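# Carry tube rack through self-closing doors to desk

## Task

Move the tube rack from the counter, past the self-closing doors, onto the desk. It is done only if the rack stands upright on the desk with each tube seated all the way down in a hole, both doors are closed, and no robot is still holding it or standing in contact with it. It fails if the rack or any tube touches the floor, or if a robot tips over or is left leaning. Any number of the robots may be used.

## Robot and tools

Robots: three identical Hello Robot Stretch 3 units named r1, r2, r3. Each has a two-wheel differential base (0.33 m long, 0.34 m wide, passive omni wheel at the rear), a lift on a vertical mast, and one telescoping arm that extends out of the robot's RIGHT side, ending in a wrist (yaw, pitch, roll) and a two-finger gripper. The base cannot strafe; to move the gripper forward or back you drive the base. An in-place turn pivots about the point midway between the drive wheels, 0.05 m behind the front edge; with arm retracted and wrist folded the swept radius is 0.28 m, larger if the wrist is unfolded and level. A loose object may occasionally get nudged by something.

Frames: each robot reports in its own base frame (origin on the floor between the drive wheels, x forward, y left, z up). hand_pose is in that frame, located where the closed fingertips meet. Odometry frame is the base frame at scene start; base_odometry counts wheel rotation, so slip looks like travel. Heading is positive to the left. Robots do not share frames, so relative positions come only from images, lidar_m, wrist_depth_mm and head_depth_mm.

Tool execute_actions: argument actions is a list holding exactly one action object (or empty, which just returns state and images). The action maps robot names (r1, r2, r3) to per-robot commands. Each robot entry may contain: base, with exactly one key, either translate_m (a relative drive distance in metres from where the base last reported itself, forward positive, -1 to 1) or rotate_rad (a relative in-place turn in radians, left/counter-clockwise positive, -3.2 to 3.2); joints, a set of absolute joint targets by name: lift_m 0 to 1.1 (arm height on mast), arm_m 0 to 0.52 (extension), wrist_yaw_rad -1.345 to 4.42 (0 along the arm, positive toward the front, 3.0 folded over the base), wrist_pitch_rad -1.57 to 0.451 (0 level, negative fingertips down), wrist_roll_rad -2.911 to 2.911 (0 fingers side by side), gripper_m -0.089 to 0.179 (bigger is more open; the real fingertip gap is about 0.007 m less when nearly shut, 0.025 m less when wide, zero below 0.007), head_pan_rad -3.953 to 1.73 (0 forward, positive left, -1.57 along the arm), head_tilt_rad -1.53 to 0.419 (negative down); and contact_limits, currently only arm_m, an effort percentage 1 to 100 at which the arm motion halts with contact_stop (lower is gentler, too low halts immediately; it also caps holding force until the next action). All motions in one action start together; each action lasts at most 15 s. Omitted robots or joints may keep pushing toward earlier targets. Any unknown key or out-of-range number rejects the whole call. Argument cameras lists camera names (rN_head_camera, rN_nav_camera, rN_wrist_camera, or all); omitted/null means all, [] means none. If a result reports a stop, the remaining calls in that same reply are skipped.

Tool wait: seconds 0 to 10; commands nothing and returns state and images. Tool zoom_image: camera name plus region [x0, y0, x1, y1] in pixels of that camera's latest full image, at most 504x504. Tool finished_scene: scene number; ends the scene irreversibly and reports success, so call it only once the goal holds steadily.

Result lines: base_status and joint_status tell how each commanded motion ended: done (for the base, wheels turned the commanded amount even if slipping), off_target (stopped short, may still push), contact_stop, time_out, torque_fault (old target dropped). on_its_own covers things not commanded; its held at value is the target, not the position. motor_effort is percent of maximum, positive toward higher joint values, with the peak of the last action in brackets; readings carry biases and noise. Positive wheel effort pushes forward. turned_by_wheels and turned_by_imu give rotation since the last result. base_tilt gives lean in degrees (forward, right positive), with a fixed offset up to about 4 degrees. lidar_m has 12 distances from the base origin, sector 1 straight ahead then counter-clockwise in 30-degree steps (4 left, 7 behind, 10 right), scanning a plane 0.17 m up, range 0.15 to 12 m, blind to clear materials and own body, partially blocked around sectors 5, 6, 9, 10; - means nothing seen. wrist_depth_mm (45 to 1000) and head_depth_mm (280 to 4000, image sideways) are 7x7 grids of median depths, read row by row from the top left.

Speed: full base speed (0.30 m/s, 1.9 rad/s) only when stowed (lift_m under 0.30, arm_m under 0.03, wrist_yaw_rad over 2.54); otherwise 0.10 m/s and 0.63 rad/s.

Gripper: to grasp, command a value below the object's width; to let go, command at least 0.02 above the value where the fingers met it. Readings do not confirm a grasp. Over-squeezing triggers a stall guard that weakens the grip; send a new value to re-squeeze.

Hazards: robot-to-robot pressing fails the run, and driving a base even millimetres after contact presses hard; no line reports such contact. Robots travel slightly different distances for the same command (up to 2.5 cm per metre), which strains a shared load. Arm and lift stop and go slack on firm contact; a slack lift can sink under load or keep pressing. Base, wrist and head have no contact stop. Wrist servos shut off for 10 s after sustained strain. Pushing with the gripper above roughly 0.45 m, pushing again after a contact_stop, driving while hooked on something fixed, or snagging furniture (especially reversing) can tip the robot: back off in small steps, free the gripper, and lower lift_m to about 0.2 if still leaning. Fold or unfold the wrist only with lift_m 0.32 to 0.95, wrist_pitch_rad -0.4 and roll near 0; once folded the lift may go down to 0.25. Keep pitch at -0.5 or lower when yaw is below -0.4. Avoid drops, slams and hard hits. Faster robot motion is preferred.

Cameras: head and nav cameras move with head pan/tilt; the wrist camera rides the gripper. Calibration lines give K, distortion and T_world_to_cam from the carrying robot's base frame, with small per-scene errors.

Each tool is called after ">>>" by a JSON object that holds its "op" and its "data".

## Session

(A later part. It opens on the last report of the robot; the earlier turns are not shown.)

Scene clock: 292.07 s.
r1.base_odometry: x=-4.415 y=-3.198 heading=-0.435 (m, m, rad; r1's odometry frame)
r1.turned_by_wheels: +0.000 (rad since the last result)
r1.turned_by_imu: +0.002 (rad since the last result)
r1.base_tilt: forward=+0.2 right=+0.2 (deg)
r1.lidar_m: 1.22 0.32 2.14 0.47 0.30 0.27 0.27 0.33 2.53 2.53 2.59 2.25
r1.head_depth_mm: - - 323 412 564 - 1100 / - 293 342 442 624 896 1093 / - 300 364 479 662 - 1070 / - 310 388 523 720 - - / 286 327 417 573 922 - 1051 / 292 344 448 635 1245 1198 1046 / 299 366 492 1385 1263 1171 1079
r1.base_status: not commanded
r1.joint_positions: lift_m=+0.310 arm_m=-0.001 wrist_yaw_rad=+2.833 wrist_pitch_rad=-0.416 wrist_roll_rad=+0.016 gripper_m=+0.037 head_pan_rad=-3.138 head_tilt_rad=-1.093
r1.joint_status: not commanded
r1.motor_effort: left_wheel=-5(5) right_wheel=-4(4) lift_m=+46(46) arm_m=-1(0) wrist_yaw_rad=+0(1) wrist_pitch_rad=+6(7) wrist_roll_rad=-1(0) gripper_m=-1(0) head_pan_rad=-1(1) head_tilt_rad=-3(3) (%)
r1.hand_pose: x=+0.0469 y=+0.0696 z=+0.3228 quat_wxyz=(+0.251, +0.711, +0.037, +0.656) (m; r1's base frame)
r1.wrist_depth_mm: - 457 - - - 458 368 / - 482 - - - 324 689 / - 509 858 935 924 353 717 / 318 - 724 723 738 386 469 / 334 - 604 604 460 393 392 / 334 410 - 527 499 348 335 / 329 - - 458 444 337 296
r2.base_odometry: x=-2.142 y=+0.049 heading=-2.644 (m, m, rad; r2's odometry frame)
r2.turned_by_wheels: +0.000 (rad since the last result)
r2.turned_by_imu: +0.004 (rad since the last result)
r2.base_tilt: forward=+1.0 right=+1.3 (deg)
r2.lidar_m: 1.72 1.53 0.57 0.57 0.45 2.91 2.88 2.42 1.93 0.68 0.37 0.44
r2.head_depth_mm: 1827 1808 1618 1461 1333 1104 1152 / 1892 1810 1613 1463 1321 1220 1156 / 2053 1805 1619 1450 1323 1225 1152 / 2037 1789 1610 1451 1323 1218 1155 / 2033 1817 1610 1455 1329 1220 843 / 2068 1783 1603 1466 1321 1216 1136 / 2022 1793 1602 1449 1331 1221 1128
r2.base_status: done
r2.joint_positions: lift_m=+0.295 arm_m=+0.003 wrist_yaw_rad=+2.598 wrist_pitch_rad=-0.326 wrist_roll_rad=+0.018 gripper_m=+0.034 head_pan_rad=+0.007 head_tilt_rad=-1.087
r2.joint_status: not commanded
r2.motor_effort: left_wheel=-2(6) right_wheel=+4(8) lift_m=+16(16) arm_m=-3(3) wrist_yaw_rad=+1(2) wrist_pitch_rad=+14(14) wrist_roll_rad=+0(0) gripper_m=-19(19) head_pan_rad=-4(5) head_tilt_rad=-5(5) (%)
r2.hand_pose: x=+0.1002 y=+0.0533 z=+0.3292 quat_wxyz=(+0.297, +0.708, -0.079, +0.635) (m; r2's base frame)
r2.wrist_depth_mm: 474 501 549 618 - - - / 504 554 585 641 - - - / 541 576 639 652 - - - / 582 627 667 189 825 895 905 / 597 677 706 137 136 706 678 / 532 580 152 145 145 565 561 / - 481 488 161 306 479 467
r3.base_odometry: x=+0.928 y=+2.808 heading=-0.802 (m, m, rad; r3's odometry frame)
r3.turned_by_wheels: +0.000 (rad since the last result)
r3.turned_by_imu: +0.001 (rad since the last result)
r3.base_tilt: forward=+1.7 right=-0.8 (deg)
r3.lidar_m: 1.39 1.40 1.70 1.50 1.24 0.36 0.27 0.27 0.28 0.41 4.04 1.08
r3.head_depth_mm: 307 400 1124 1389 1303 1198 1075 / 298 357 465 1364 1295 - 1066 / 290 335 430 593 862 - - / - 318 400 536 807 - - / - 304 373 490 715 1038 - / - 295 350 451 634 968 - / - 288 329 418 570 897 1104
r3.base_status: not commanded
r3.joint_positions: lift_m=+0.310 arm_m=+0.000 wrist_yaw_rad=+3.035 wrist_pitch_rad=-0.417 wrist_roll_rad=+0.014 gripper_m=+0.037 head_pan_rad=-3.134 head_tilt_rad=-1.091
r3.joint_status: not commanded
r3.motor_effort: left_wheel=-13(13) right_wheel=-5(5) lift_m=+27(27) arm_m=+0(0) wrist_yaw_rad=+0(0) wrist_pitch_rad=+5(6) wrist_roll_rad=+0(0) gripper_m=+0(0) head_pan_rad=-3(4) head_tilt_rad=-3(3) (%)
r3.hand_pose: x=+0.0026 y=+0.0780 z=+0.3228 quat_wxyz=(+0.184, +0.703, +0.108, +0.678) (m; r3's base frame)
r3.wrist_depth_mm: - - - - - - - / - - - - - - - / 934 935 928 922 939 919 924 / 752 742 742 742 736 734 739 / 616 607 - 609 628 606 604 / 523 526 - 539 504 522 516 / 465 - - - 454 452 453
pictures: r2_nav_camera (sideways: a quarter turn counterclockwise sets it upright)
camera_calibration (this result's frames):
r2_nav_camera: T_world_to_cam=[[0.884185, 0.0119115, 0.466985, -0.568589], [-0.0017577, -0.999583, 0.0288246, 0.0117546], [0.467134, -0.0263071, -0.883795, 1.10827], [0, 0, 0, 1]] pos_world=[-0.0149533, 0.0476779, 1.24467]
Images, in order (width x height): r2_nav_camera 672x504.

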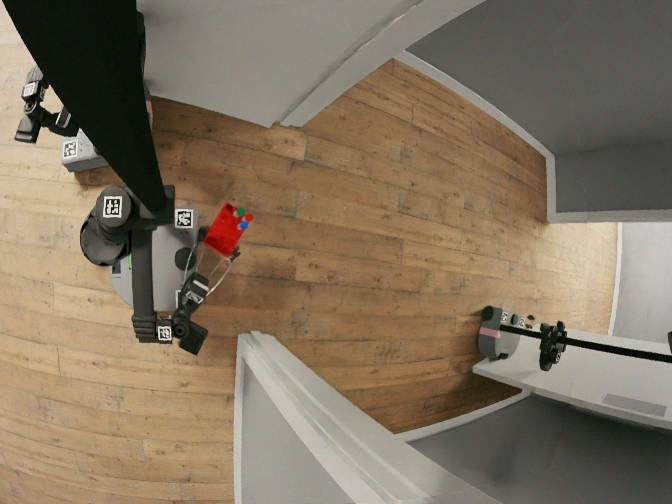

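>>> {"op": "execute_actions", "data": {"actions": [{"r2":{"base":{"translate_m":1.0}}}], "cameras": []}}

>>> {"op": "execute_actions", "data": {"actions": [{"r2":{"base":{"translate_m":0.6}},"r1":{"base":{"translate_m":0.28}}}], "cameras": ["r2_nav_camera"]}}

>>> {"op": "execute_actions", "data": {"actions": [{"r1":{"base":{"rotate_rad":0.9}}}], "cameras": ["r1_nav_camera"]}}

Scene clock: 304.63 s.
r1.base_odometry: x=-4.415 y=-3.198 heading=-0.435 (m, m, rad; r1's odometry frame)
r1.turned_by_wheels: +0.000 (rad since the last result)
r1.turned_by_imu: +0.003 (rad since the last result)
r1.base_tilt: forward=+0.2 right=+0.1 (deg)
r1.lidar_m: 1.21 0.86 1.26 0.47 0.30 0.27 0.27 0.33 2.53 2.53 2.60 2.25
r1.head_depth_mm: - - 323 411 564 - 1108 / - 293 343 443 624 895 1096 / - 299 364 479 663 - 1070 / - 310 388 521 721 - - / 286 327 416 574 922 - 1052 / 293 344 448 636 1239 1201 1044 / 300 366 491 1377 1269 1173 1072
r1.base_status: not commanded
r1.joint_positions: lift_m=+0.310 arm_m=-0.001 wrist_yaw_rad=+2.833 wrist_pitch_rad=-0.416 wrist_roll_rad=+0.016 gripper_m=+0.037 head_pan_rad=-3.138 head_tilt_rad=-1.093
r1.joint_status: not commanded
r1.motor_effort: left_wheel=-5(5) right_wheel=-5(4) lift_m=+46(46) arm_m=+0(0) wrist_yaw_rad=-1(1) wrist_pitch_rad=+7(6) wrist_roll_rad=-1(1) gripper_m=-1(0) head_pan_rad=-1(1) head_tilt_rad=-3(3) (%)
r1.hand_pose: x=+0.0469 y=+0.0696 z=+0.3228 quat_wxyz=(+0.251, +0.711, +0.037, +0.656) (m; r1's base frame)
r1.wrist_depth_mm: - 457 - - - - - / - 483 - - - - 711 / - 503 866 938 949 961 713 / 312 - 717 745 738 728 722 / 335 - 617 620 635 605 604 / 335 415 - 520 503 513 513 / 334 - - 459 461 449 453
r2.base_odometry: x=-3.021 y=-0.428 heading=-2.644 (m, m, rad; r2's odometry frame)
r2.turned_by_wheels: +0.000 (rad since the last result)
r2.turned_by_imu: +0.005 (rad since the last result)
r2.base_tilt: forward=+1.1 right=+1.3 (deg)
r2.lidar_m: 1.66 1.36 1.09 1.08 0.77 0.78 1.35 0.73 1.02 1.01 0.95 0.79
r2.head_depth_mm: 2064 1770 1441 1333 1336 1227 1144 / 2039 1806 1604 1439 1333 1226 1157 / 2029 1804 1606 1463 1332 1220 1150 / 2039 1809 1610 1458 1326 1226 1156 / 2046 1809 1603 1458 1321 1214 845 / 1769 1814 1609 1458 1320 1221 1142 / 1798 1776 1606 1447 1326 1224 1132
r2.base_status: done
r2.joint_positions: lift_m=+0.295 arm_m=+0.003 wrist_yaw_rad=+2.599 wrist_pitch_rad=-0.326 wrist_roll_rad=+0.018 gripper_m=+0.034 head_pan_rad=+0.007 head_tilt_rad=-1.088
r2.joint_status: not commanded
r2.motor_effort: left_wheel=-2(6) right_wheel=+4(9) lift_m=+16(16) arm_m=-3(4) wrist_yaw_rad=+1(2) wrist_pitch_rad=+14(14) wrist_roll_rad=+0(0) gripper_m=-19(19) head_pan_rad=-4(4) head_tilt_rad=-6(5) (%)
r2.hand_pose: x=+0.1002 y=+0.0533 z=+0.3292 quat_wxyz=(+0.297, +0.708, -0.079, +0.635) (m; r2's base frame)
r2.wrist_depth_mm: 828 913 - - - - - / 945 - - - - - - / 973 - - - - - - / 941 950 961 190 831 918 914 / 721 736 701 137 136 694 685 / 590 586 153 145 145 558 561 / - 483 495 162 305 471 474
r3.base_odometry: x=+0.928 y=+2.808 heading=-0.802 (m, m, rad; r3's odometry frame)
r3.turned_by_wheels: +0.000 (rad since the last result)
r3.turned_by_imu: +0.002 (rad since the last result)
r3.base_tilt: forward=+1.7 right=-0.9 (deg)
r3.lidar_m: 1.39 1.40 1.05 0.89 1.24 0.36 0.27 0.27 0.28 0.41 4.05 1.08
r3.head_depth_mm: 307 400 1131 1387 1291 1203 1087 / 298 356 466 1372 1303 - 1068 / 291 335 430 592 860 - - / - 318 399 537 806 - - / - 304 373 490 716 1028 - / - 296 350 451 635 963 - / - 288 329 418 569 901 1102
r3.base_status: not commanded
r3.joint_positions: lift_m=+0.310 arm_m=+0.000 wrist_yaw_rad=+3.035 wrist_pitch_rad=-0.417 wrist_roll_rad=+0.014 gripper_m=+0.037 head_pan_rad=-3.134 head_tilt_rad=-1.091
r3.joint_status: not commanded
r3.motor_effort: left_wheel=-13(13) right_wheel=-5(5) lift_m=+27(27) arm_m=+0(0) wrist_yaw_rad=+1(0) wrist_pitch_rad=+5(5) wrist_roll_rad=+0(0) gripper_m=+0(0) head_pan_rad=-3(4) head_tilt_rad=-4(3) (%)
r3.hand_pose: x=+0.0026 y=+0.0780 z=+0.3228 quat_wxyz=(+0.184, +0.703, +0.108, +0.678) (m; r3's base frame)
r3.wrist_depth_mm: - - - - - - - / - - - 948 - - - / 929 930 924 926 937 929 918 / 750 744 732 727 736 735 733 / 622 609 - 610 632 605 607 / 522 520 - 539 504 519 515 / 469 - - - 455 454 452
pictures: none
No camera images: the call's "cameras" was empty. Leave "cameras" out to get every camera's image.

Scene clock: 308.40 s.
r1.base_odometry: x=-4.161 y=-3.316 heading=-0.435 (m, m, rad; r1's odometry frame)
r1.turned_by_wheels: +0.000 (rad since the last result)
r1.turned_by_imu: +0.000 (rad since the last result)
r1.base_tilt: forward=+0.2 right=+0.1 (deg)
r1.lidar_m: 1.06 0.63 0.66 1.80 0.43 0.29 0.28 0.28 2.60 2.61 2.28 1.98
r1.head_depth_mm: - 305 389 536 865 - 1102 / - 308 386 531 852 1225 1095 / - 306 383 524 769 - 1067 / - 304 380 520 752 - - / - 302 377 515 806 - 1047 / - 305 375 508 791 1193 1049 / - 302 369 503 1237 1169 1078
r1.base_status: done
r1.joint_positions: lift_m=+0.310 arm_m=-0.001 wrist_yaw_rad=+2.833 wrist_pitch_rad=-0.416 wrist_roll_rad=+0.016 gripper_m=+0.037 head_pan_rad=-3.138 head_tilt_rad=-1.093
r1.joint_status: not commanded
r1.motor_effort: left_wheel=-13(16) right_wheel=-3(4) lift_m=+46(46) arm_m=+1(0) wrist_yaw_rad=+0(0) wrist_pitch_rad=+7(6) wrist_roll_rad=-1(1) gripper_m=+0(1) head_pan_rad=-1(1) head_tilt_rad=-3(3) (%)
r1.hand_pose: x=+0.0469 y=+0.0696 z=+0.3228 quat_wxyz=(+0.251, +0.711, +0.036, +0.656) (m; r1's base frame)
r1.wrist_depth_mm: - - - - - 580 518 / - - - - - 592 569 / 486 970 971 971 951 645 631 / 492 - 773 731 725 687 678 / 497 - 621 614 640 614 609 / 472 515 - 524 512 513 522 / 437 - - 457 455 446 452
r2.base_odometry: x=-3.548 y=-0.715 heading=-2.644 (m, m, rad; r2's odometry frame)
r2.turned_by_wheels: +0.000 (rad since the last result)
r2.turned_by_imu: +0.003 (rad since the last result)
r2.base_tilt: forward=+1.1 right=+1.3 (deg)
r2.lidar_m: 1.08 1.08 1.01 1.00 1.08 1.27 1.30 1.31 1.10 0.42 0.44 0.89
r2.head_depth_mm: 2053 1825 1619 1456 1329 1199 1118 / 2061 1818 1629 1457 1328 1220 1156 / 2045 1797 1609 1451 1315 1226 1155 / 2050 1802 1598 1463 1322 1219 1155 / 2041 1798 1617 1450 1323 1219 843 / 1971 1384 1554 1452 1326 1224 1135 / 1073 1331 1560 1454 1321 1221 1127
r2.base_status: done
r2.joint_positions: lift_m=+0.295 arm_m=+0.003 wrist_yaw_rad=+2.599 wrist_pitch_rad=-0.326 wrist_roll_rad=+0.018 gripper_m=+0.034 head_pan_rad=+0.007 head_tilt_rad=-1.088
r2.joint_status: not commanded
r2.motor_effort: left_wheel=-2(6) right_wheel=+3(10) lift_m=+16(16) arm_m=-4(4) wrist_yaw_rad=+2(1) wrist_pitch_rad=+14(14) wrist_roll_rad=+0(0) gripper_m=-19(19) head_pan_rad=-5(5) head_tilt_rad=-6(6) (%)
r2.hand_pose: x=+0.1002 y=+0.0533 z=+0.3292 quat_wxyz=(+0.297, +0.708, -0.079, +0.635) (m; r2's base frame)
r2.wrist_depth_mm: 799 847 926 - - - 793 / 843 915 - - - - 829 / 890 967 - - - - 878 / 896 944 935 189 838 933 915 / 719 730 722 137 136 695 703 / 591 576 152 146 146 563 558 / - 483 495 161 304 469 477
r3.base_odometry: x=+0.928 y=+2.808 heading=-0.802 (m, m, rad; r3's odometry frame)
r3.turned_by_wheels: +0.000 (rad since the last result)
r3.turned_by_imu: +0.001 (rad since the last result)
r3.base_tilt: forward=+1.7 right=-0.7 (deg)
r3.lidar_m: 1.39 0.44 0.44 1.50 1.25 0.36 0.27 0.27 0.28 0.41 4.03 1.08
r3.head_depth_mm: 307 400 1122 1383 1293 1199 1077 / 298 356 465 1376 1299 - 1071 / 291 335 430 593 861 - - / - 317 399 536 806 - - / - 304 373 490 714 1038 - / - 295 350 450 633 965 - / - 288 329 417 570 902 1103
r3.base_status: not commanded
r3.joint_positions: lift_m=+0.310 arm_m=+0.000 wrist_yaw_rad=+3.035 wrist_pitch_rad=-0.417 wrist_roll_rad=+0.014 gripper_m=+0.037 head_pan_rad=-3.134 head_tilt_rad=-1.091
r3.joint_status: not commanded
r3.motor_effort: left_wheel=-13(13) right_wheel=-5(6) lift_m=+27(27) arm_m=+0(0) wrist_yaw_rad=+0(0) wrist_pitch_rad=+5(5) wrist_roll_rad=+0(0) gripper_m=+0(0) head_pan_rad=-3(3) head_tilt_rad=-4(4) (%)
r3.hand_pose: x=+0.0026 y=+0.0780 z=+0.3228 quat_wxyz=(+0.184, +0.703, +0.108, +0.678) (m; r3's base frame)
r3.wrist_depth_mm: - - - - - 344 337 / - - - - - - - / 942 944 926 936 585 586 874 / 740 748 736 742 500 477 563 / 613 609 - 607 466 521 608 / 520 517 - 534 507 513 514 / 466 - - - 455 449 454
pictures: r2_nav_camera (sideways: a quarter turn counterclockwise sets it upright)
camera_calibration (this result's frames):
r2_nav_camera: T_world_to_cam=[[0.884268, 0.0119118, 0.466827, -0.568384], [-0.00175289, -0.999583, 0.0288261, 0.0117526], [0.466976, -0.0263083, -0.883879, 1.10838], [0, 0, 0, 1]] pos_world=[-0.0149635, 0.0476778, 1.24467]
Images, in order (width x height): r2_nav_camera 672x504.

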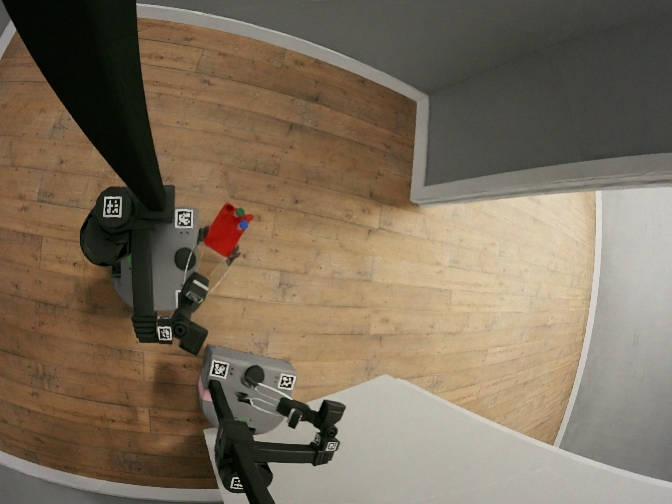

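Scene clock: 310.77 s.
r1.base_odometry: x=-4.161 y=-3.316 heading=+0.465 (m, m, rad; r1's odometry frame)
r1.turned_by_wheels: +0.900 (rad since the last result)
r1.turned_by_imu: +0.894 (rad since the last result)
r1.base_tilt: forward=+0.2 right=+0.1 (deg)
r1.lidar_m: 0.63 1.85 0.51 0.29 0.25 0.25 0.29 2.61 2.52 2.01 1.45 0.69
r1.head_depth_mm: - - 311 370 459 - 867 / 2181 300 350 429 549 685 1070 / 2113 1818 441 507 651 - 1067 / 2091 1811 1598 1429 1313 - - / 2067 1789 1588 1427 1285 - 1045 / 2047 1776 1567 1406 1275 1195 1046 / 2037 1775 1544 1408 1266 1168 1073
r1.base_status: done
r1.joint_positions: lift_m=+0.310 arm_m=-0.001 wrist_yaw_rad=+2.833 wrist_pitch_rad=-0.416 wrist_roll_rad=+0.016 gripper_m=+0.037 head_pan_rad=-3.138 head_tilt_rad=-1.093
r1.joint_status: not commanded
r1.motor_effort: left_wheel=-11(21) right_wheel=-2(2) lift_m=+46(46) arm_m=+1(0) wrist_yaw_rad=-2(0) wrist_pitch_rad=+7(6) wrist_roll_rad=+0(0) gripper_m=+0(1) head_pan_rad=-2(1) head_tilt_rad=-3(3) (%)
r1.hand_pose: x=+0.0469 y=+0.0696 z=+0.3228 quat_wxyz=(+0.251, +0.711, +0.037, +0.656) (m; r1's base frame)
r1.wrist_depth_mm: - 282 355 505 - - - / - 306 376 548 - - - / - 324 400 608 896 962 890 / 253 - 432 666 732 744 732 / 267 - 447 633 633 620 615 / 281 327 - 511 499 524 518 / 290 - - 449 452 455 452
r2.base_odometry: x=-3.548 y=-0.715 heading=-2.644 (m, m, rad; r2's odometry frame)
r2.turned_by_wheels: +0.000 (rad since the last result)
r2.turned_by_imu: +0.000 (rad since the last result)
r2.base_tilt: forward=+1.1 right=+1.4 (deg)
r2.lidar_m: 1.08 1.08 1.00 1.00 1.09 1.27 1.31 1.31 1.10 0.42 0.44 0.89
r2.head_depth_mm: 2062 1802 1618 1453 1328 1193 1122 / 2058 1807 1615 1467 1316 1222 1150 / 2034 1807 1615 1453 1332 1228 1155 / 2041 1787 1609 1449 1328 1224 1156 / 2049 1786 1606 1458 1328 1223 845 / 1947 1386 1555 1444 1329 1220 1141 / 1081 1327 1570 1453 1333 1217 1127
r2.base_status: not commanded
r2.joint_positions: lift_m=+0.295 arm_m=+0.003 wrist_yaw_rad=+2.599 wrist_pitch_rad=-0.326 wrist_roll_rad=+0.018 gripper_m=+0.034 head_pan_rad=+0.007 head_tilt_rad=-1.088
r2.joint_status: not commanded
r2.motor_effort: left_wheel=-2(3) right_wheel=+4(4) lift_m=+16(16) arm_m=-3(4) wrist_yaw_rad=+1(2) wrist_pitch_rad=+14(14) wrist_roll_rad=+0(0) gripper_m=-19(19) head_pan_rad=-5(4) head_tilt_rad=-6(5) (%)
r2.hand_pose: x=+0.1002 y=+0.0533 z=+0.3292 quat_wxyz=(+0.297, +0.708, -0.079, +0.635) (m; r2's base frame)
r2.wrist_depth_mm: 798 850 968 - - - 817 / 820 895 990 - - - 812 / 904 - - - - - 874 / 900 962 948 188 827 926 920 / 719 734 709 137 136 706 710 / 592 582 153 145 145 573 569 / - 489 489 161 302 473 476
r3.base_odometry: x=+0.928 y=+2.808 heading=-0.802 (m, m, rad; r3's odometry frame)
r3.turned_by_wheels: +0.000 (rad since the last result)
r3.turned_by_imu: +0.000 (rad since the last result)
r3.base_tilt: forward=+1.7 right=-0.8 (deg)
r3.lidar_m: 1.39 0.44 0.44 1.50 1.24 0.36 0.27 0.27 0.28 0.41 4.04 1.08
r3.head_depth_mm: 307 400 1127 1381 1287 1209 1081 / 298 356 465 1370 1296 - 1071 / 291 335 430 593 860 - - / - 318 399 538 805 - - / - 304 373 490 717 1034 - / - 296 349 452 634 964 - / - 288 329 417 570 900 1106
r3.base_status: not commanded
r3.joint_positions: lift_m=+0.310 arm_m=+0.000 wrist_yaw_rad=+3.035 wrist_pitch_rad=-0.417 wrist_roll_rad=+0.014 gripper_m=+0.037 head_pan_rad=-3.134 head_tilt_rad=-1.091
r3.joint_status: not commanded
r3.motor_effort: left_wheel=-13(13) right_wheel=-5(6) lift_m=+27(27) arm_m=+0(0) wrist_yaw_rad=+0(1) wrist_pitch_rad=+6(6) wrist_roll_rad=+0(0) gripper_m=+0(0) head_pan_rad=-3(4) head_tilt_rad=-4(3) (%)
r3.hand_pose: x=+0.0026 y=+0.0780 z=+0.3228 quat_wxyz=(+0.184, +0.703, +0.108, +0.678) (m; r3's base frame)
r3.wrist_depth_mm: - - - - - 344 336 / - - - - - - - / 948 955 935 924 585 582 869 / 733 746 736 731 504 479 565 / 607 608 - 608 462 522 602 / 527 523 - 534 507 521 519 / 467 - - - 453 453 452
pictures: r1_nav_camera (sideways: a quarter turn counterclockwise sets it upright)
camera_calibration (this result's frames):
r1_nav_camera: T_world_to_cam=[[-0.903286, -0.0423423, 0.426944, -0.509446], [-0.0557554, 0.998264, -0.0189588, 0.079898], [-0.4254, -0.0409297, -0.904079, 1.13704], [0, 0, 0, 1]] pos_world=[0.0279783, -0.0547916, 1.247]
Images, in order (width x height): r1_nav_camera 672x504.

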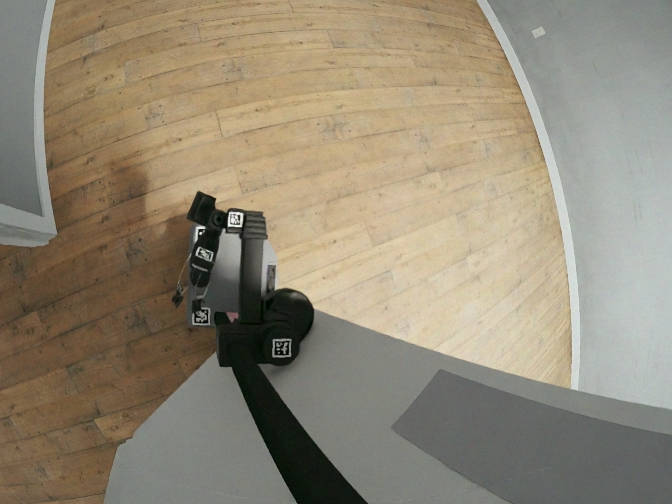

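>>> {"op": "execute_actions", "data": {"actions": [{"r2":{"base":{"translate_m":0.55}},"r1":{"base":{"translate_m":0.12}}}], "cameras": []}}

>>> {"op": "execute_actions", "data": {"actions": [{"r2":{"base":{"rotate_rad":-0.14}},"r1":{"base":{"rotate_rad":0.4}}}], "cameras": []}}

>>> {"op": "execute_actions", "data": {"actions": [{"r2":{"base":{"translate_m":0.4}},"r1":{"base":{"translate_m":0.25}}}], "cameras": ["r1_nav_camera","r2_nav_camera"]}}

Scene clock: 324.67 s.
r1.base_odometry: x=-4.053 y=-3.262 heading=+0.465 (m, m, rad; r1's odometry frame)
r1.turned_by_wheels: +0.000 (rad since the last result)
r1.turned_by_imu: +0.002 (rad since the last result)
r1.base_tilt: forward=+0.2 right=+0.1 (deg)
r1.lidar_m: 0.51 1.91 0.66 0.32 0.26 0.26 0.28 2.72 2.46 1.96 1.15 0.53
r1.head_depth_mm: - - 311 377 479 - 1044 / - 295 342 427 561 720 1088 / - 314 383 491 647 - 1072 / 301 353 436 578 775 - - / 2080 1794 1589 1412 1285 - 1049 / 2052 1783 1577 1408 1274 1201 1046 / 2022 1765 1566 1401 1266 1169 1079
r1.base_status: done
r1.joint_positions: lift_m=+0.310 arm_m=-0.001 wrist_yaw_rad=+2.833 wrist_pitch_rad=-0.416 wrist_roll_rad=+0.016 gripper_m=+0.037 head_pan_rad=-3.138 head_tilt_rad=-1.093
r1.joint_status: not commanded
r1.motor_effort: left_wheel=-5(5) right_wheel=-7(7) lift_m=+46(46) arm_m=+0(0) wrist_yaw_rad=-1(1) wrist_pitch_rad=+7(6) wrist_roll_rad=-1(1) gripper_m=-1(0) head_pan_rad=-1(1) head_tilt_rad=-4(3) (%)
r1.hand_pose: x=+0.0469 y=+0.0696 z=+0.3228 quat_wxyz=(+0.251, +0.711, +0.037, +0.656) (m; r1's base frame)
r1.wrist_depth_mm: - 311 411 652 - - - / - 334 438 698 - - - / - 365 464 764 979 930 907 / 266 - 490 732 751 742 754 / 280 - 506 615 619 614 608 / 295 345 - 522 510 530 521 / 294 - - 467 458 460 455
r2.base_odometry: x=-4.031 y=-0.977 heading=-2.644 (m, m, rad; r2's odometry frame)
r2.turned_by_wheels: +0.000 (rad since the last result)
r2.turned_by_imu: +0.003 (rad since the last result)
r2.base_tilt: forward=+1.1 right=+1.3 (deg)
r2.lidar_m: 3.70 0.56 0.76 0.92 1.00 1.54 1.84 0.62 0.49 0.63 0.64 3.64
r2.head_depth_mm: 2062 1822 1618 1460 1338 1226 1140 / 2050 1818 1616 1461 1324 1225 1158 / 2070 1803 1609 1458 1327 1222 1151 / 2049 1796 1624 1455 1332 1221 1158 / 2036 1797 1612 1451 1324 1223 846 / 2042 1803 1606 1420 1313 1219 1136 / 2049 1789 851 992 1299 1222 1127
r2.base_status: done
r2.joint_positions: lift_m=+0.295 arm_m=+0.003 wrist_yaw_rad=+2.599 wrist_pitch_rad=-0.326 wrist_roll_rad=+0.018 gripper_m=+0.034 head_pan_rad=+0.007 head_tilt_rad=-1.088
r2.joint_status: not commanded
r2.motor_effort: left_wheel=-3(5) right_wheel=+3(8) lift_m=+15(15) arm_m=-4(4) wrist_yaw_rad=+1(1) wrist_pitch_rad=+14(14) wrist_roll_rad=+0(0) gripper_m=-19(20) head_pan_rad=-4(5) head_tilt_rad=-5(5) (%)
r2.hand_pose: x=+0.1002 y=+0.0533 z=+0.3292 quat_wxyz=(+0.297, +0.708, -0.079, +0.635) (m; r2's base frame)
r2.wrist_depth_mm: 721 796 865 916 636 480 - / 771 844 954 981 637 513 - / 834 904 - 245 627 565 - / 859 915 945 190 587 652 914 / 732 736 704 136 136 690 702 / 590 583 152 145 145 571 555 / - 486 489 161 305 470 474
r3.base_odometry: x=+0.928 y=+2.808 heading=-0.802 (m, m, rad; r3's odometry frame)
r3.turned_by_wheels: +0.000 (rad since the last result)
r3.turned_by_imu: +0.001 (rad since the last result)
r3.base_tilt: forward=+1.8 right=-0.8 (deg)
r3.lidar_m: 0.59 1.40 1.69 1.50 1.24 0.36 0.27 0.27 0.28 0.41 4.04 0.50
r3.head_depth_mm: 307 399 1121 1384 1297 1196 1080 / 298 357 466 1368 1302 - 1067 / 291 335 430 594 860 - - / - 318 399 537 807 - - / - 304 373 490 715 1033 - / - 296 349 450 635 968 - / - 288 329 417 570 902 1104
r3.base_status: not commanded
r3.joint_positions: lift_m=+0.310 arm_m=+0.000 wrist_yaw_rad=+3.035 wrist_pitch_rad=-0.417 wrist_roll_rad=+0.014 gripper_m=+0.037 head_pan_rad=-3.134 head_tilt_rad=-1.091
r3.joint_status: not commanded
r3.motor_effort: left_wheel=-13(13) right_wheel=-5(6) lift_m=+27(27) arm_m=+0(0) wrist_yaw_rad=+1(0) wrist_pitch_rad=+6(5) wrist_roll_rad=+0(0) gripper_m=+0(0) head_pan_rad=-4(4) head_tilt_rad=-3(3) (%)
r3.hand_pose: x=+0.0026 y=+0.0780 z=+0.3228 quat_wxyz=(+0.184, +0.703, +0.108, +0.678) (m; r3's base frame)
r3.wrist_depth_mm: - - - - - - - / - - - - - - - / 938 938 930 934 926 911 921 / 744 732 737 741 744 719 734 / 612 610 - 612 638 609 602 / 524 522 - 529 505 523 519 / 470 - - - 452 454 453
pictures: none
No camera images: the call's "cameras" was empty. Leave "cameras" out to get every camera's image.

Scene clock: 326.27 s.
r1.base_odometry: x=-4.053 y=-3.262 heading=+0.865 (m, m, rad; r1's odometry frame)
r1.turned_by_wheels: +0.400 (rad since the last result)
r1.turned_by_imu: +0.397 (rad since the last result)
r1.base_tilt: forward=+0.2 right=+0.1 (deg)
r1.lidar_m: 1.90 1.69 0.34 0.24 0.23 0.24 2.71 2.75 2.01 1.68 0.62 0.51
r1.head_depth_mm: 2207 297 326 372 436 - 653 / 2138 1847 402 451 543 630 926 / 2112 1827 1614 1419 698 - 1070 / 2100 1809 1596 1434 1321 - - / 2082 1795 1583 1425 1283 - 1048 / 2051 1776 1573 1416 1276 1197 1049 / 2044 1776 1566 1402 1272 1173 1076
r1.base_status: done
r1.joint_positions: lift_m=+0.310 arm_m=-0.001 wrist_yaw_rad=+2.833 wrist_pitch_rad=-0.416 wrist_roll_rad=+0.016 gripper_m=+0.037 head_pan_rad=-3.138 head_tilt_rad=-1.093
r1.joint_status: not commanded
r1.motor_effort: left_wheel=-8(20) right_wheel=-3(3) lift_m=+46(46) arm_m=+0(0) wrist_yaw_rad=-1(1) wrist_pitch_rad=+7(7) wrist_roll_rad=-1(1) gripper_m=-1(1) head_pan_rad=-2(2) head_tilt_rad=-3(3) (%)
r1.hand_pose: x=+0.0469 y=+0.0696 z=+0.3228 quat_wxyz=(+0.251, +0.711, +0.037, +0.656) (m; r1's base frame)
r1.wrist_depth_mm: - 238 284 355 473 679 - / - 259 301 389 531 - - / - 279 327 426 609 876 944 / 235 - 350 477 685 721 755 / 252 - 375 571 632 601 614 / 270 301 - 520 495 522 518 / 282 - - 455 451 462 450
r2.base_odometry: x=-4.031 y=-0.977 heading=-2.784 (m, m, rad; r2's odometry frame)
r2.turned_by_wheels: -0.140 (rad since the last result)
r2.turned_by_imu: -0.142 (rad since the last result)
r2.base_tilt: forward=+1.1 right=+1.3 (deg)
r2.lidar_m: 3.69 0.56 0.65 0.92 0.95 1.31 1.78 1.66 0.49 0.63 0.63 3.10
r2.head_depth_mm: 2045 1802 1613 1454 1329 1222 1144 / 2045 1803 1606 1463 1328 1219 1148 / 2032 1805 1608 1458 1331 1211 1158 / 2042 1809 1617 1451 1331 1225 1156 / 2038 1780 1601 1468 1332 1232 840 / 2033 1810 1600 1458 1324 1221 1147 / 2039 1818 1612 1182 1277 1216 1129
r2.base_status: done
r2.joint_positions: lift_m=+0.295 arm_m=+0.003 wrist_yaw_rad=+2.599 wrist_pitch_rad=-0.326 wrist_roll_rad=+0.018 gripper_m=+0.034 head_pan_rad=+0.007 head_tilt_rad=-1.088
r2.joint_status: not commanded
r2.motor_effort: left_wheel=+3(8) right_wheel=-1(4) lift_m=+16(16) arm_m=-4(3) wrist_yaw_rad=+1(1) wrist_pitch_rad=+14(14) wrist_roll_rad=+0(0) gripper_m=-19(19) head_pan_rad=-5(5) head_tilt_rad=-5(6) (%)
r2.hand_pose: x=+0.1002 y=+0.0533 z=+0.3292 quat_wxyz=(+0.297, +0.708, -0.079, +0.635) (m; r2's base frame)
r2.wrist_depth_mm: 714 793 880 805 534 - - / 746 833 946 817 550 - - / 800 888 - 762 595 - - / 845 896 964 188 631 901 924 / 744 729 713 137 136 712 686 / 596 568 152 146 145 571 569 / - 487 490 162 307 475 468
r3.base_odometry: x=+0.928 y=+2.808 heading=-0.802 (m, m, rad; r3's odometry frame)
r3.turned_by_wheels: +0.000 (rad since the last result)
r3.turned_by_imu: +0.000 (rad since the last result)
r3.base_tilt: forward=+1.7 right=-0.8 (deg)
r3.lidar_m: 0.61 1.40 1.69 1.50 1.24 0.36 0.27 0.27 0.28 0.41 4.05 0.50
r3.head_depth_mm: 307 400 1125 1388 1294 1204 1081 / 298 356 465 1369 1302 - 1067 / 291 335 430 594 861 - - / - 318 399 536 809 - - / - 304 373 490 715 1031 - / - 295 349 451 634 967 - / - 288 329 417 571 900 1100
r3.base_status: not commanded
r3.joint_positions: lift_m=+0.310 arm_m=+0.000 wrist_yaw_rad=+3.035 wrist_pitch_rad=-0.417 wrist_roll_rad=+0.014 gripper_m=+0.037 head_pan_rad=-3.134 head_tilt_rad=-1.091
r3.joint_status: not commanded
r3.motor_effort: left_wheel=-13(13) right_wheel=-5(6) lift_m=+26(27) arm_m=+0(0) wrist_yaw_rad=+0(0) wrist_pitch_rad=+5(6) wrist_roll_rad=+0(0) gripper_m=+0(0) head_pan_rad=-3(3) head_tilt_rad=-3(4) (%)
r3.hand_pose: x=+0.0026 y=+0.0780 z=+0.3228 quat_wxyz=(+0.184, +0.703, +0.108, +0.678) (m; r3's base frame)
r3.wrist_depth_mm: - - - - - - - / - - - - - - - / 937 933 923 926 940 922 916 / 749 742 728 759 739 727 738 / 618 604 - 614 628 616 602 / 521 519 - 539 508 520 513 / 467 - - - 454 451 453
pictures: none
No camera images: the call's "cameras" was empty. Leave "cameras" out to get every camera's image.

Scene clock: 329.80 s.
r1.base_odometry: x=-3.891 y=-3.072 heading=+0.865 (m, m, rad; r1's odometry frame)
r1.turned_by_wheels: +0.000 (rad since the last result)
r1.turned_by_imu: +0.001 (rad since the last result)
r1.base_tilt: forward=+0.2 right=+0.2 (deg)
r1.lidar_m: 1.65 1.69 0.49 0.29 0.25 0.25 0.29 2.76 2.01 0.72 0.34 0.41
r1.head_depth_mm: - 287 313 372 457 - 851 / - 299 353 430 547 684 1070 / 293 336 405 509 651 - 1069 / 318 380 474 622 853 - - / 360 443 596 1356 1256 - 1051 / 2046 1790 1569 1407 1274 1202 1046 / 2035 1759 1568 1404 1260 1171 1079
r1.base_status: done
r1.joint_positions: lift_m=+0.310 arm_m=-0.001 wrist_yaw_rad=+2.833 wrist_pitch_rad=-0.416 wrist_roll_rad=+0.016 gripper_m=+0.037 head_pan_rad=-3.138 head_tilt_rad=-1.093
r1.joint_status: not commanded
r1.motor_effort: left_wheel=-3(7) right_wheel=-9(11) lift_m=+46(46) arm_m=+0(0) wrist_yaw_rad=+0(0) wrist_pitch_rad=+6(7) wrist_roll_rad=+0(0) gripper_m=+0(1) head_pan_rad=-1(1) head_tilt_rad=-3(4) (%)
r1.hand_pose: x=+0.0469 y=+0.0696 z=+0.3228 quat_wxyz=(+0.251, +0.711, +0.037, +0.656) (m; r1's base frame)
r1.wrist_depth_mm: - 280 356 502 - - - / - 303 375 540 - - - / - 320 400 591 894 923 937 / 251 - 424 654 751 732 724 / 267 - 440 608 632 624 610 / 281 324 - 530 511 527 516 / 289 - - 449 454 451 454
r2.base_odometry: x=-4.406 y=-1.117 heading=-2.784 (m, m, rad; r2's odometry frame)
r2.turned_by_wheels: +0.000 (rad since the last result)
r2.turned_by_imu: +0.002 (rad since the last result)
r2.base_tilt: forward=+1.1 right=+1.3 (deg)
r2.lidar_m: 3.30 2.94 0.34 0.34 0.95 1.31 2.17 0.77 0.61 0.54 0.60 3.11
r2.head_depth_mm: 2055 1809 1624 1448 1340 1225 1147 / 2052 1801 1612 1460 1324 1216 1150 / 2058 1812 1612 1450 1321 1222 1160 / 2056 1815 1602 1446 1328 1223 1159 / 2033 1800 1613 1450 1327 1221 844 / 2038 1796 1605 1445 1326 1225 1143 / 2045 1796 1594 1446 1321 1224 1116
r2.base_status: done
r2.joint_positions: lift_m=+0.295 arm_m=+0.003 wrist_yaw_rad=+2.599 wrist_pitch_rad=-0.326 wrist_roll_rad=+0.018 gripper_m=+0.034 head_pan_rad=+0.007 head_tilt_rad=-1.088
r2.joint_status: not commanded
r2.motor_effort: left_wheel=+3(11) right_wheel=-2(4) lift_m=+16(16) arm_m=-4(3) wrist_yaw_rad=+1(1) wrist_pitch_rad=+14(14) wrist_roll_rad=+0(0) gripper_m=-19(19) head_pan_rad=-4(5) head_tilt_rad=-5(6) (%)
r2.hand_pose: x=+0.1002 y=+0.0534 z=+0.3292 quat_wxyz=(+0.297, +0.708, -0.079, +0.635) (m; r2's base frame)
r2.wrist_depth_mm: 718 746 347 - - - - / 760 792 364 - - - - / 797 861 393 436 - - - / 843 892 428 189 818 905 938 / 733 720 442 138 136 696 696 / 597 593 153 146 144 562 559 / - 485 485 161 304 476 470
r3.base_odometry: x=+0.928 y=+2.808 heading=-0.802 (m, m, rad; r3's odometry frame)
r3.turned_by_wheels: +0.000 (rad since the last result)
r3.turned_by_imu: +0.001 (rad since the last result)
r3.base_tilt: forward=+1.7 right=-0.7 (deg)
r3.lidar_m: 1.39 1.40 1.69 1.50 1.24 0.36 0.27 0.27 0.28 0.41 0.78 0.79
r3.head_depth_mm: 307 400 1127 1389 1293 1198 1078 / 298 357 465 1376 1302 - 1067 / 291 335 430 593 860 - - / - 318 399 537 806 - - / - 304 373 489 713 1033 - / - 296 350 451 634 966 - / - 288 329 417 570 903 1104
r3.base_status: not commanded
r3.joint_positions: lift_m=+0.310 arm_m=+0.000 wrist_yaw_rad=+3.035 wrist_pitch_rad=-0.417 wrist_roll_rad=+0.014 gripper_m=+0.037 head_pan_rad=-3.134 head_tilt_rad=-1.091
r3.joint_status: not commanded
r3.motor_effort: left_wheel=-13(13) right_wheel=-6(5) lift_m=+27(27) arm_m=+0(0) wrist_yaw_rad=+0(1) wrist_pitch_rad=+6(6) wrist_roll_rad=+0(0) gripper_m=+0(0) head_pan_rad=-3(3) head_tilt_rad=-4(3) (%)
r3.hand_pose: x=+0.0026 y=+0.0780 z=+0.3228 quat_wxyz=(+0.184, +0.703, +0.108, +0.678) (m; r3's base frame)
r3.wrist_depth_mm: - - - - - - - / - - - - - - - / 949 947 927 931 927 924 919 / 741 740 738 733 734 733 730 / 616 614 - 609 631 608 606 / 520 518 - 534 501 519 517 / 468 - - - 450 452 451
pictures: r1_nav_camera (sideways: a quarter turn counterclockwise sets it upright), r2_nav_camera (sideways: a quarter turn counterclockwise sets it upright)
camera_calibration (this result's frames):
r1_nav_camera: T_world_to_cam=[[-0.903286, -0.0423423, 0.426944, -0.509446], [-0.0557554, 0.998264, -0.0189588, 0.079898], [-0.4254, -0.0409297, -0.904079, 1.13704], [0, 0, 0, 1]] pos_world=[0.0279783, -0.0547916, 1.247]
r2_nav_camera: T_world_to_cam=[[0.884299, 0.0117872, 0.466772, -0.568312], [-0.00189216, -0.999583, 0.0288266, 0.0117528], [0.466917, -0.0263746, -0.883908, 1.10842], [0, 0, 0, 1]] pos_world=[-0.0149603, 0.0476808, 1.24468]
Images, in order (width x height): r1_nav_camera 672x504, r2_nav_camera 672x504.

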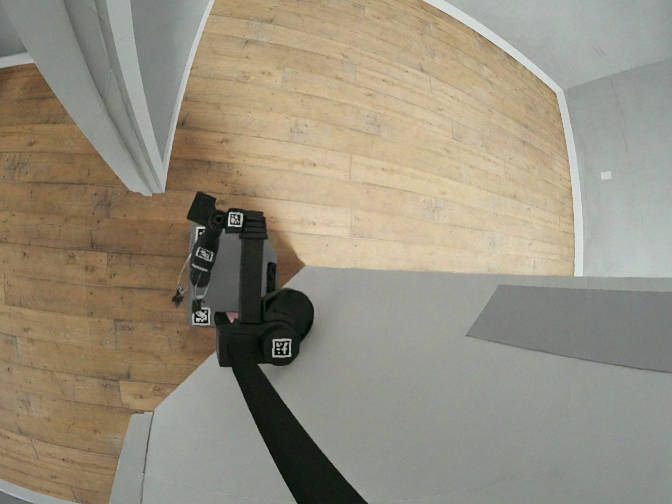

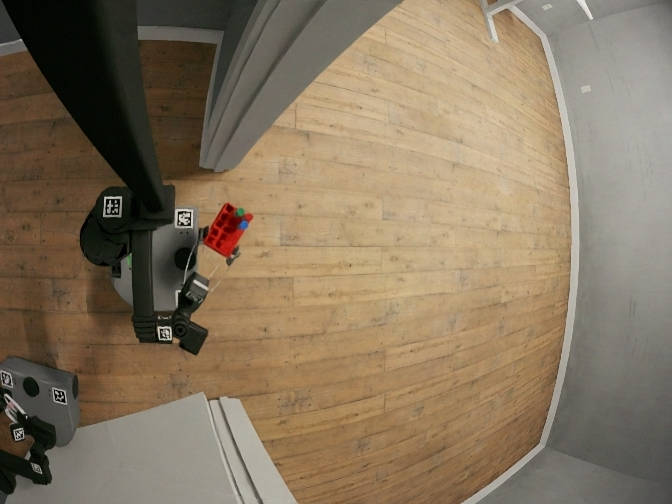

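>>> {"op": "execute_actions", "data": {"actions": [{"r2":{"base":{"translate_m":0.85}},"r1":{"base":{"translate_m":0.4}},"r3":{"base":{"translate_m":0.4}}}], "cameras": []}}

>>> {"op": "execute_actions", "data": {"actions": [{"r2":{"base":{"rotate_rad":1.15},"joints":{"head_tilt_rad":-0.5}},"r1":{"base":{"translate_m":0.2}},"r3":{"base":{"rotate_rad":-1.1}}}], "cameras": []}}

>>> {"op": "execute_actions", "data": {"actions": [{"r2":{"base":{"translate_m":0.8}},"r1":{"base":{"translate_m":0.15}},"r3":{"base":{"translate_m":0.25}}}], "cameras": ["r3_nav_camera","r2_nav_camera","r1_nav_camera"]}}

Scene clock: 345.47 s.
r1.base_odometry: x=-3.632 y=-2.767 heading=+0.865 (m, m, rad; r1's odometry frame)
r1.turned_by_wheels: +0.000 (rad since the last result)
r1.turned_by_imu: +0.001 (rad since the last result)
r1.base_tilt: forward=+0.2 right=+0.1 (deg)
r1.lidar_m: 1.25 1.69 1.24 0.59 0.34 0.28 0.27 0.30 0.30 0.34 0.93 1.27
r1.head_depth_mm: - 293 343 451 654 - 1101 / - 297 354 470 695 1069 1095 / - 300 366 490 693 - 1065 / - 304 378 512 717 - - / - 308 390 536 851 - 1047 / - 316 405 564 921 1205 1042 / - 325 420 592 1215 1020 1073
r1.base_status: translate_m off_target (by the wheels' count: +0.4002 of +0.4000)
r1.joint_positions: lift_m=+0.310 arm_m=-0.001 wrist_yaw_rad=+2.833 wrist_pitch_rad=-0.416 wrist_roll_rad=+0.016 gripper_m=+0.037 head_pan_rad=-3.138 head_tilt_rad=-1.093
r1.joint_status: not commanded
r1.on_its_own: left_wheel is at rest, and its effort (-21) is outside its rest range (-18 to +18)
r1.motor_effort: left_wheel=-21(23) right_wheel=-12(14) lift_m=+46(46) arm_m=+0(0) wrist_yaw_rad=+0(0) wrist_pitch_rad=+6(7) wrist_roll_rad=-1(0) gripper_m=-1(1) head_pan_rad=-1(1) head_tilt_rad=-4(3) (%)
r1.hand_pose: x=+0.0469 y=+0.0696 z=+0.3228 quat_wxyz=(+0.251, +0.711, +0.036, +0.656) (m; r1's base frame)
r1.wrist_depth_mm: - 519 - - - - - / - 567 - - - - - / 345 611 889 895 925 930 948 / 370 - 716 737 742 738 742 / 368 - 627 611 634 615 596 / 372 489 - 532 503 524 519 / 363 - - 451 456 448 457
r2.base_odometry: x=-5.202 y=-1.415 heading=-2.784 (m, m, rad; r2's odometry frame)
r2.turned_by_wheels: +0.000 (rad since the last result)
r2.turned_by_imu: +0.004 (rad since the last result)
r2.base_tilt: forward=+1.1 right=+1.3 (deg)
r2.lidar_m: 2.46 2.56 2.40 2.09 0.96 0.74 1.42 0.89 0.96 2.20 2.28 2.55
r2.head_depth_mm: 2050 1802 1621 1458 1333 1227 1138 / 2030 1796 1619 1452 1327 1223 1157 / 2031 1812 1603 1465 1333 1221 1157 / 2047 1813 1598 1462 1328 1223 1148 / 2046 1800 1620 1448 1323 1217 844 / 2037 1797 1599 1451 1329 1221 1144 / 2039 1805 1604 1441 1328 1215 1130
r2.base_status: done
r2.joint_positions: lift_m=+0.295 arm_m=+0.003 wrist_yaw_rad=+2.599 wrist_pitch_rad=-0.326 wrist_roll_rad=+0.018 gripper_m=+0.034 head_pan_rad=+0.007 head_tilt_rad=-1.088
r2.joint_status: not commanded
r2.motor_effort: left_wheel=+2(10) right_wheel=-1(4) lift_m=+16(16) arm_m=-4(3) wrist_yaw_rad=+1(2) wrist_pitch_rad=+14(14) wrist_roll_rad=+0(0) gripper_m=-19(19) head_pan_rad=-4(5) head_tilt_rad=-5(5) (%)
r2.hand_pose: x=+0.1002 y=+0.0534 z=+0.3292 quat_wxyz=(+0.297, +0.708, -0.079, +0.635) (m; r2's base frame)
r2.wrist_depth_mm: - - - - - - - / - - - - - - - / - - - - - - - / 991 981 946 189 821 912 901 / 717 725 721 137 136 706 704 / 592 582 152 145 145 557 553 / - 482 491 162 301 477 479
r3.base_odometry: x=+1.206 y=+2.520 heading=-0.802 (m, m, rad; r3's odometry frame)
r3.turned_by_wheels: +0.000 (rad since the last result)
r3.turned_by_imu: +0.004 (rad since the last result)
r3.base_tilt: forward=+1.8 right=-0.7 (deg)
r3.lidar_m: 0.99 1.00 1.22 1.52 1.45 0.28 0.28 0.30 0.44 1.43 0.77 0.80
r3.head_depth_mm: - 298 355 473 1277 1202 1082 / - 299 364 486 717 - 1067 / - 304 374 503 698 - - / - 306 382 518 790 - - / - 309 392 535 845 1230 - / - 315 402 553 889 1209 - / - 321 412 574 942 1200 1102
r3.base_status: done
r3.joint_positions: lift_m=+0.310 arm_m=+0.000 wrist_yaw_rad=+3.035 wrist_pitch_rad=-0.417 wrist_roll_rad=+0.014 gripper_m=+0.037 head_pan_rad=-3.134 head_tilt_rad=-1.091
r3.joint_status: not commanded
r3.motor_effort: left_wheel=-11(12) right_wheel=-13(15) lift_m=+27(27) arm_m=+0(0) wrist_yaw_rad=+0(1) wrist_pitch_rad=+6(6) wrist_roll_rad=+0(0) gripper_m=+0(0) head_pan_rad=-3(3) head_tilt_rad=-3(4) (%)
r3.hand_pose: x=+0.0026 y=+0.0780 z=+0.3228 quat_wxyz=(+0.184, +0.703, +0.108, +0.678) (m; r3's base frame)
r3.wrist_depth_mm: - - - - - - 936 / - - - - - - 947 / 925 940 930 927 939 931 901 / 751 733 743 740 738 732 736 / 615 614 - 606 629 609 614 / 522 522 - 536 509 518 519 / 324 - - - 449 452 451
pictures: none
No camera images: the call's "cameras" was empty. Leave "cameras" out to get every camera's image.

Scene clock: 348.63 s.
r1.base_odometry: x=-3.502 y=-2.615 heading=+0.865 (m, m, rad; r1's odometry frame)
r1.turned_by_wheels: +0.000 (rad since the last result)
r1.turned_by_imu: +0.000 (rad since the last result)
r1.base_tilt: forward=+0.2 right=+0.2 (deg)
r1.lidar_m: 1.06 1.19 1.24 1.18 0.54 0.40 0.38 0.39 0.41 0.90 0.93 1.27
r1.head_depth_mm: 345 418 527 715 1109 - 1100 / 346 419 530 721 1116 1228 1098 / 348 421 534 725 1051 - 1066 / 348 423 535 729 1057 - - / 350 424 537 732 1157 - 1052 / 351 425 541 737 1168 1206 1044 / 352 426 543 743 1016 1171 1078
r1.base_status: done
r1.joint_positions: lift_m=+0.310 arm_m=-0.001 wrist_yaw_rad=+2.833 wrist_pitch_rad=-0.416 wrist_roll_rad=+0.016 gripper_m=+0.037 head_pan_rad=-3.138 head_tilt_rad=-1.093
r1.joint_status: not commanded
r1.motor_effort: left_wheel=-4(15) right_wheel=+2(8) lift_m=+46(46) arm_m=+0(0) wrist_yaw_rad=+0(0) wrist_pitch_rad=+6(7) wrist_roll_rad=+0(1) gripper_m=-1(0) head_pan_rad=-1(2) head_tilt_rad=-3(3) (%)
r1.hand_pose: x=+0.0469 y=+0.0696 z=+0.3228 quat_wxyz=(+0.251, +0.711, +0.036, +0.656) (m; r1's base frame)
r1.wrist_depth_mm: - - - - - - - / - - - - - - - / 568 954 987 933 922 978 939 / 601 - 733 759 723 746 737 / 601 - 635 613 627 612 617 / 534 527 - 529 514 520 524 / 474 - - 456 451 448 451
r2.base_odometry: x=-5.202 y=-1.415 heading=-1.634 (m, m, rad; r2's odometry frame)
r2.turned_by_wheels: +1.150 (rad since the last result)
r2.turned_by_imu: +1.163 (rad since the last result)
r2.base_tilt: forward=+1.1 right=+1.3 (deg)
r2.lidar_m: 2.40 1.84 0.86 0.75 1.18 0.89 1.10 2.20 2.38 2.49 2.46 2.65
r2.head_depth_mm: 2803 3009 3371 2758 2060 1644 1383 / 2654 2893 3204 2735 2054 1659 1379 / 2525 2434 2969 2683 2069 1654 1379 / 2452 2570 2968 2799 2051 1644 1380 / 2343 2463 2743 2756 2075 1651 1386 / 2267 2332 2648 2758 2069 1654 1376 / 2197 2264 2549 2682 2055 1651 1378
r2.base_status: done
r2.joint_positions: lift_m=+0.295 arm_m=+0.003 wrist_yaw_rad=+2.599 wrist_pitch_rad=-0.326 wrist_roll_rad=+0.018 gripper_m=+0.034 head_pan_rad=+0.006 head_tilt_rad=-0.507
r2.joint_status: all done
r2.motor_effort: left_wheel=-3(8) right_wheel=+4(10) lift_m=+16(15) arm_m=-4(4) wrist_yaw_rad=+1(1) wrist_pitch_rad=+14(14) wrist_roll_rad=+0(0) gripper_m=-19(19) head_pan_rad=-4(4) head_tilt_rad=+3(34) (%)
r2.hand_pose: x=+0.1002 y=+0.0533 z=+0.3292 quat_wxyz=(+0.297, +0.708, -0.079, +0.635) (m; r2's base frame)
r2.wrist_depth_mm: - 685 839 - - - - / - 748 865 - - - - / - - 952 - - - - / 967 899 882 189 828 931 927 / 712 703 728 137 136 686 682 / 596 590 152 145 146 561 564 / - 486 491 160 307 479 471
r3.base_odometry: x=+1.206 y=+2.520 heading=-1.902 (m, m, rad; r3's odometry frame)
r3.turned_by_wheels: -1.100 (rad since the last result)
r3.turned_by_imu: -1.084 (rad since the last result)
r3.base_tilt: forward=+1.7 right=-0.8 (deg)
r3.lidar_m: 0.77 0.77 0.99 0.99 1.17 1.61 1.25 0.24 0.24 0.26 0.37 1.31
r3.head_depth_mm: 1289 1725 1587 1430 1291 1198 1079 / 1600 1548 1587 1435 1301 - 1071 / 1351 1611 1589 1433 1316 - - / 1648 1808 1599 1437 1308 - - / 1718 1814 1608 1447 1304 980 - / 1805 1819 1612 1415 593 765 - / 1671 1753 356 393 480 617 862
r3.base_status: done
r3.joint_positions: lift_m=+0.310 arm_m=+0.000 wrist_yaw_rad=+3.035 wrist_pitch_rad=-0.417 wrist_roll_rad=+0.014 gripper_m=+0.037 head_pan_rad=-3.134 head_tilt_rad=-1.091
r3.joint_status: not commanded
r3.motor_effort: left_wheel=-5(6) right_wheel=-9(24) lift_m=+27(27) arm_m=+0(0) wrist_yaw_rad=+1(1) wrist_pitch_rad=+6(6) wrist_roll_rad=+0(0) gripper_m=+0(0) head_pan_rad=-3(2) head_tilt_rad=-4(3) (%)
r3.hand_pose: x=+0.0026 y=+0.0780 z=+0.3228 quat_wxyz=(+0.184, +0.703, +0.108, +0.678) (m; r3's base frame)
r3.wrist_depth_mm: - - - 999 934 895 879 / - - - - - 987 924 / 920 941 927 938 921 915 912 / 753 746 734 735 730 735 731 / 620 612 - 609 629 610 607 / 517 522 - 539 506 516 518 / 469 - - - 449 452 452
pictures: none
No camera images: the call's "cameras" was empty. Leave "cameras" out to get every camera's image.

Scene clock: 353.17 s.
r1.base_odometry: x=-3.405 y=-2.501 heading=+0.865 (m, m, rad; r1's odometry frame)
r1.turned_by_wheels: +0.000 (rad since the last result)
r1.turned_by_imu: +0.001 (rad since the last result)
r1.base_tilt: forward=+0.1 right=+0.1 (deg)
r1.lidar_m: 1.00 1.30 1.24 1.19 0.73 0.55 0.53 0.53 0.63 0.90 0.93 1.27
r1.head_depth_mm: 492 594 748 1021 1301 - 1104 / 494 599 755 1023 1296 1224 1095 / 496 601 759 1031 1308 - 1073 / 497 602 765 1041 1313 - - / 498 606 767 1048 1288 - 1043 / 500 607 767 1050 1275 1213 1043 / 500 609 772 963 1239 1167 1077
r1.base_status: done
r1.joint_positions: lift_m=+0.310 arm_m=-0.001 wrist_yaw_rad=+2.833 wrist_pitch_rad=-0.416 wrist_roll_rad=+0.016 gripper_m=+0.037 head_pan_rad=-3.138 head_tilt_rad=-1.093
r1.joint_status: not commanded
r1.motor_effort: left_wheel=-4(6) right_wheel=+2(7) lift_m=+46(46) arm_m=+0(0) wrist_yaw_rad=-1(1) wrist_pitch_rad=+6(6) wrist_roll_rad=-1(1) gripper_m=-1(1) head_pan_rad=-1(1) head_tilt_rad=-3(3) (%)
r1.hand_pose: x=+0.0469 y=+0.0696 z=+0.3228 quat_wxyz=(+0.251, +0.711, +0.036, +0.656) (m; r1's base frame)
r1.wrist_depth_mm: - - - - - - - / - - - - - - - / 683 948 963 914 946 943 922 / 695 - 746 734 738 722 718 / 633 - 632 607 641 613 602 / 527 518 - 530 506 514 524 / 471 - - 460 451 452 454
r2.base_odometry: x=-5.252 y=-2.213 heading=-1.634 (m, m, rad; r2's odometry frame)
r2.turned_by_wheels: +0.000 (rad since the last result)
r2.turned_by_imu: +0.004 (rad since the last result)
r2.base_tilt: forward=+1.1 right=+1.4 (deg)
r2.lidar_m: 1.60 1.38 1.27 1.00 1.00 1.06 1.66 2.93 2.74 2.17 2.15 2.31
r2.head_depth_mm: 1939 2101 2347 2534 2053 1650 1378 / 1862 1981 1636 2381 1999 1655 1370 / 1786 1865 1367 2319 1999 1640 1380 / 1721 1804 1374 2239 2061 1641 1374 / 1643 1734 1260 2112 2069 1661 1375 / 1593 1673 1270 2034 2075 1652 1373 / 1537 1640 1170 1946 2025 1648 1367
r2.base_status: done
r2.joint_positions: lift_m=+0.295 arm_m=+0.003 wrist_yaw_rad=+2.599 wrist_pitch_rad=-0.326 wrist_roll_rad=+0.018 gripper_m=+0.034 head_pan_rad=+0.006 head_tilt_rad=-0.506
r2.joint_status: not commanded
r2.motor_effort: left_wheel=-2(6) right_wheel=+4(9) lift_m=+16(16) arm_m=-3(3) wrist_yaw_rad=+1(1) wrist_pitch_rad=+14(14) wrist_roll_rad=+0(0) gripper_m=-19(19) head_pan_rad=-4(4) head_tilt_rad=+5(4) (%)
r2.hand_pose: x=+0.1002 y=+0.0533 z=+0.3292 quat_wxyz=(+0.297, +0.708, -0.079, +0.635) (m; r2's base frame)
r2.wrist_depth_mm: 799 931 - - - - - / 836 976 - - - - - / 857 - - 245 - - - / 860 953 938 189 826 892 922 / 733 723 732 137 136 685 684 / 588 582 153 144 146 564 550 / - 487 497 162 306 478 473
r3.base_odometry: x=+1.124 y=+2.284 heading=-1.903 (m, m, rad; r3's odometry frame)
r3.turned_by_wheels: +0.000 (rad since the last result)
r3.turned_by_imu: +0.002 (rad since the last result)
r3.base_tilt: forward=+1.7 right=-0.6 (deg)
r3.lidar_m: 0.62 0.53 0.91 0.92 1.09 1.83 0.29 0.25 0.25 0.30 0.55 3.70
r3.head_depth_mm: 1769 1796 1590 1431 1294 1207 1078 / 1812 1632 1597 1441 1296 - 1072 / 354 1581 1566 1415 1327 - - / 303 362 456 610 906 - - / 289 325 398 516 721 986 - / - 300 357 447 594 818 - / - 288 323 394 503 698 1065
r3.base_status: done
r3.joint_positions: lift_m=+0.310 arm_m=+0.000 wrist_yaw_rad=+3.035 wrist_pitch_rad=-0.417 wrist_roll_rad=+0.014 gripper_m=+0.037 head_pan_rad=-3.134 head_tilt_rad=-1.091
r3.joint_status: not commanded
r3.motor_effort: left_wheel=-14(16) right_wheel=-4(5) lift_m=+27(27) arm_m=+0(1) wrist_yaw_rad=+0(0) wrist_pitch_rad=+6(5) wrist_roll_rad=+0(0) gripper_m=+0(0) head_pan_rad=-3(4) head_tilt_rad=-4(5) (%)
r3.hand_pose: x=+0.0026 y=+0.0780 z=+0.3228 quat_wxyz=(+0.184, +0.703, +0.108, +0.678) (m; r3's base frame)
r3.wrist_depth_mm: - - 972 921 875 839 685 / - - - 997 951 902 666 / 949 949 932 943 925 916 649 / 744 752 737 729 734 723 625 / 617 614 - 611 630 605 581 / 522 523 - 537 507 519 518 / 465 - - - 454 454 449
pictures: r1_nav_camera (sideways: a quarter turn counterclockwise sets it upright), r2_nav_camera (sideways: a quarter turn counterclockwise sets it upright), r3_nav_camera (sideways: a quarter turn counterclockwise sets it upright)
camera_calibration (this result's frames):
r1_nav_camera: T_world_to_cam=[[-0.903284, -0.0423371, 0.426948, -0.509451], [-0.0557498, 0.998265, -0.0189585, 0.0798976], [-0.425405, -0.0409272, -0.904077, 1.13704], [0, 0, 0, 1]] pos_world=[0.0279777, -0.0547917, 1.247]
r2_nav_camera: T_world_to_cam=[[0.482687, 0.00913414, 0.875745, -1.09882], [-0.0164319, -0.999675, 0.0194835, 0.0239864], [0.875639, -0.0237946, -0.48238, 0.583715], [0, 0, 0, 1]] pos_world=[0.0196581, 0.0479046, 1.24339]
r3_nav_camera: T_world_to_cam=[[-0.910972, 0.036437, 0.410856, -0.484615], [0.0173235, 0.998591, -0.05015, 0.117825], [-0.412105, -0.0385678, -0.91032, 1.13988], [0, 0, 0, 1]] pos_world=[0.0262399, -0.0560382, 1.24268]
Images, in order (width x height): r1_nav_camera 672x504, r2_nav_camera 672x504, r3_nav_camera 672x504.

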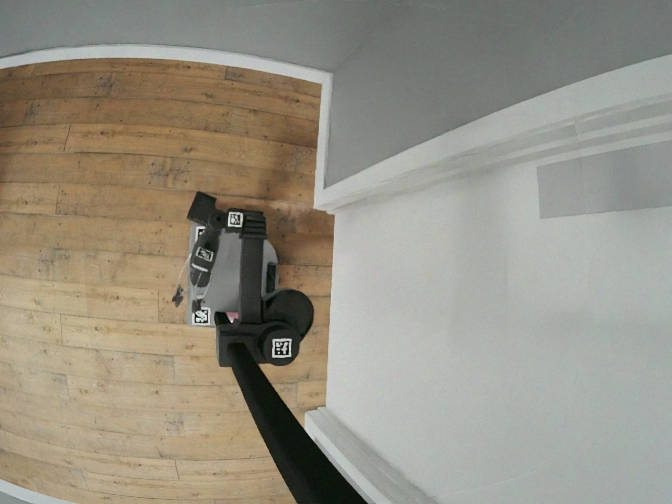

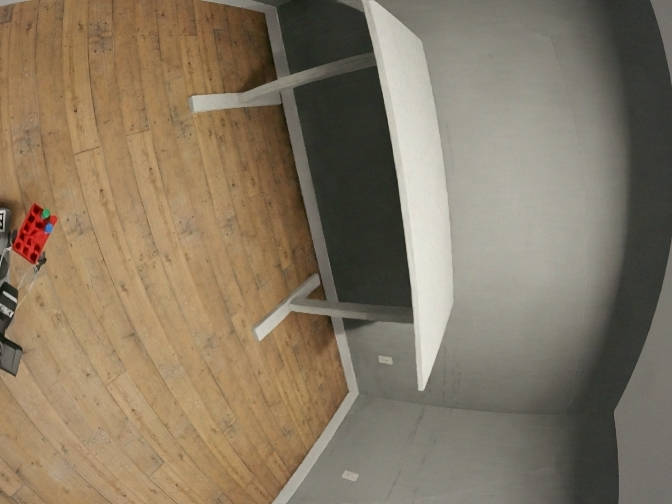

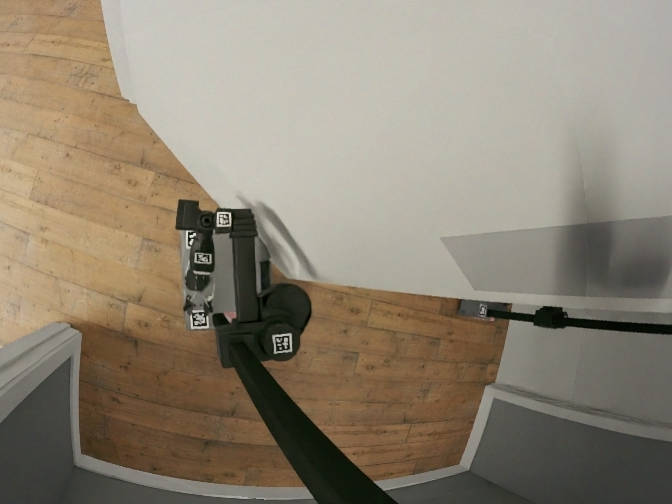

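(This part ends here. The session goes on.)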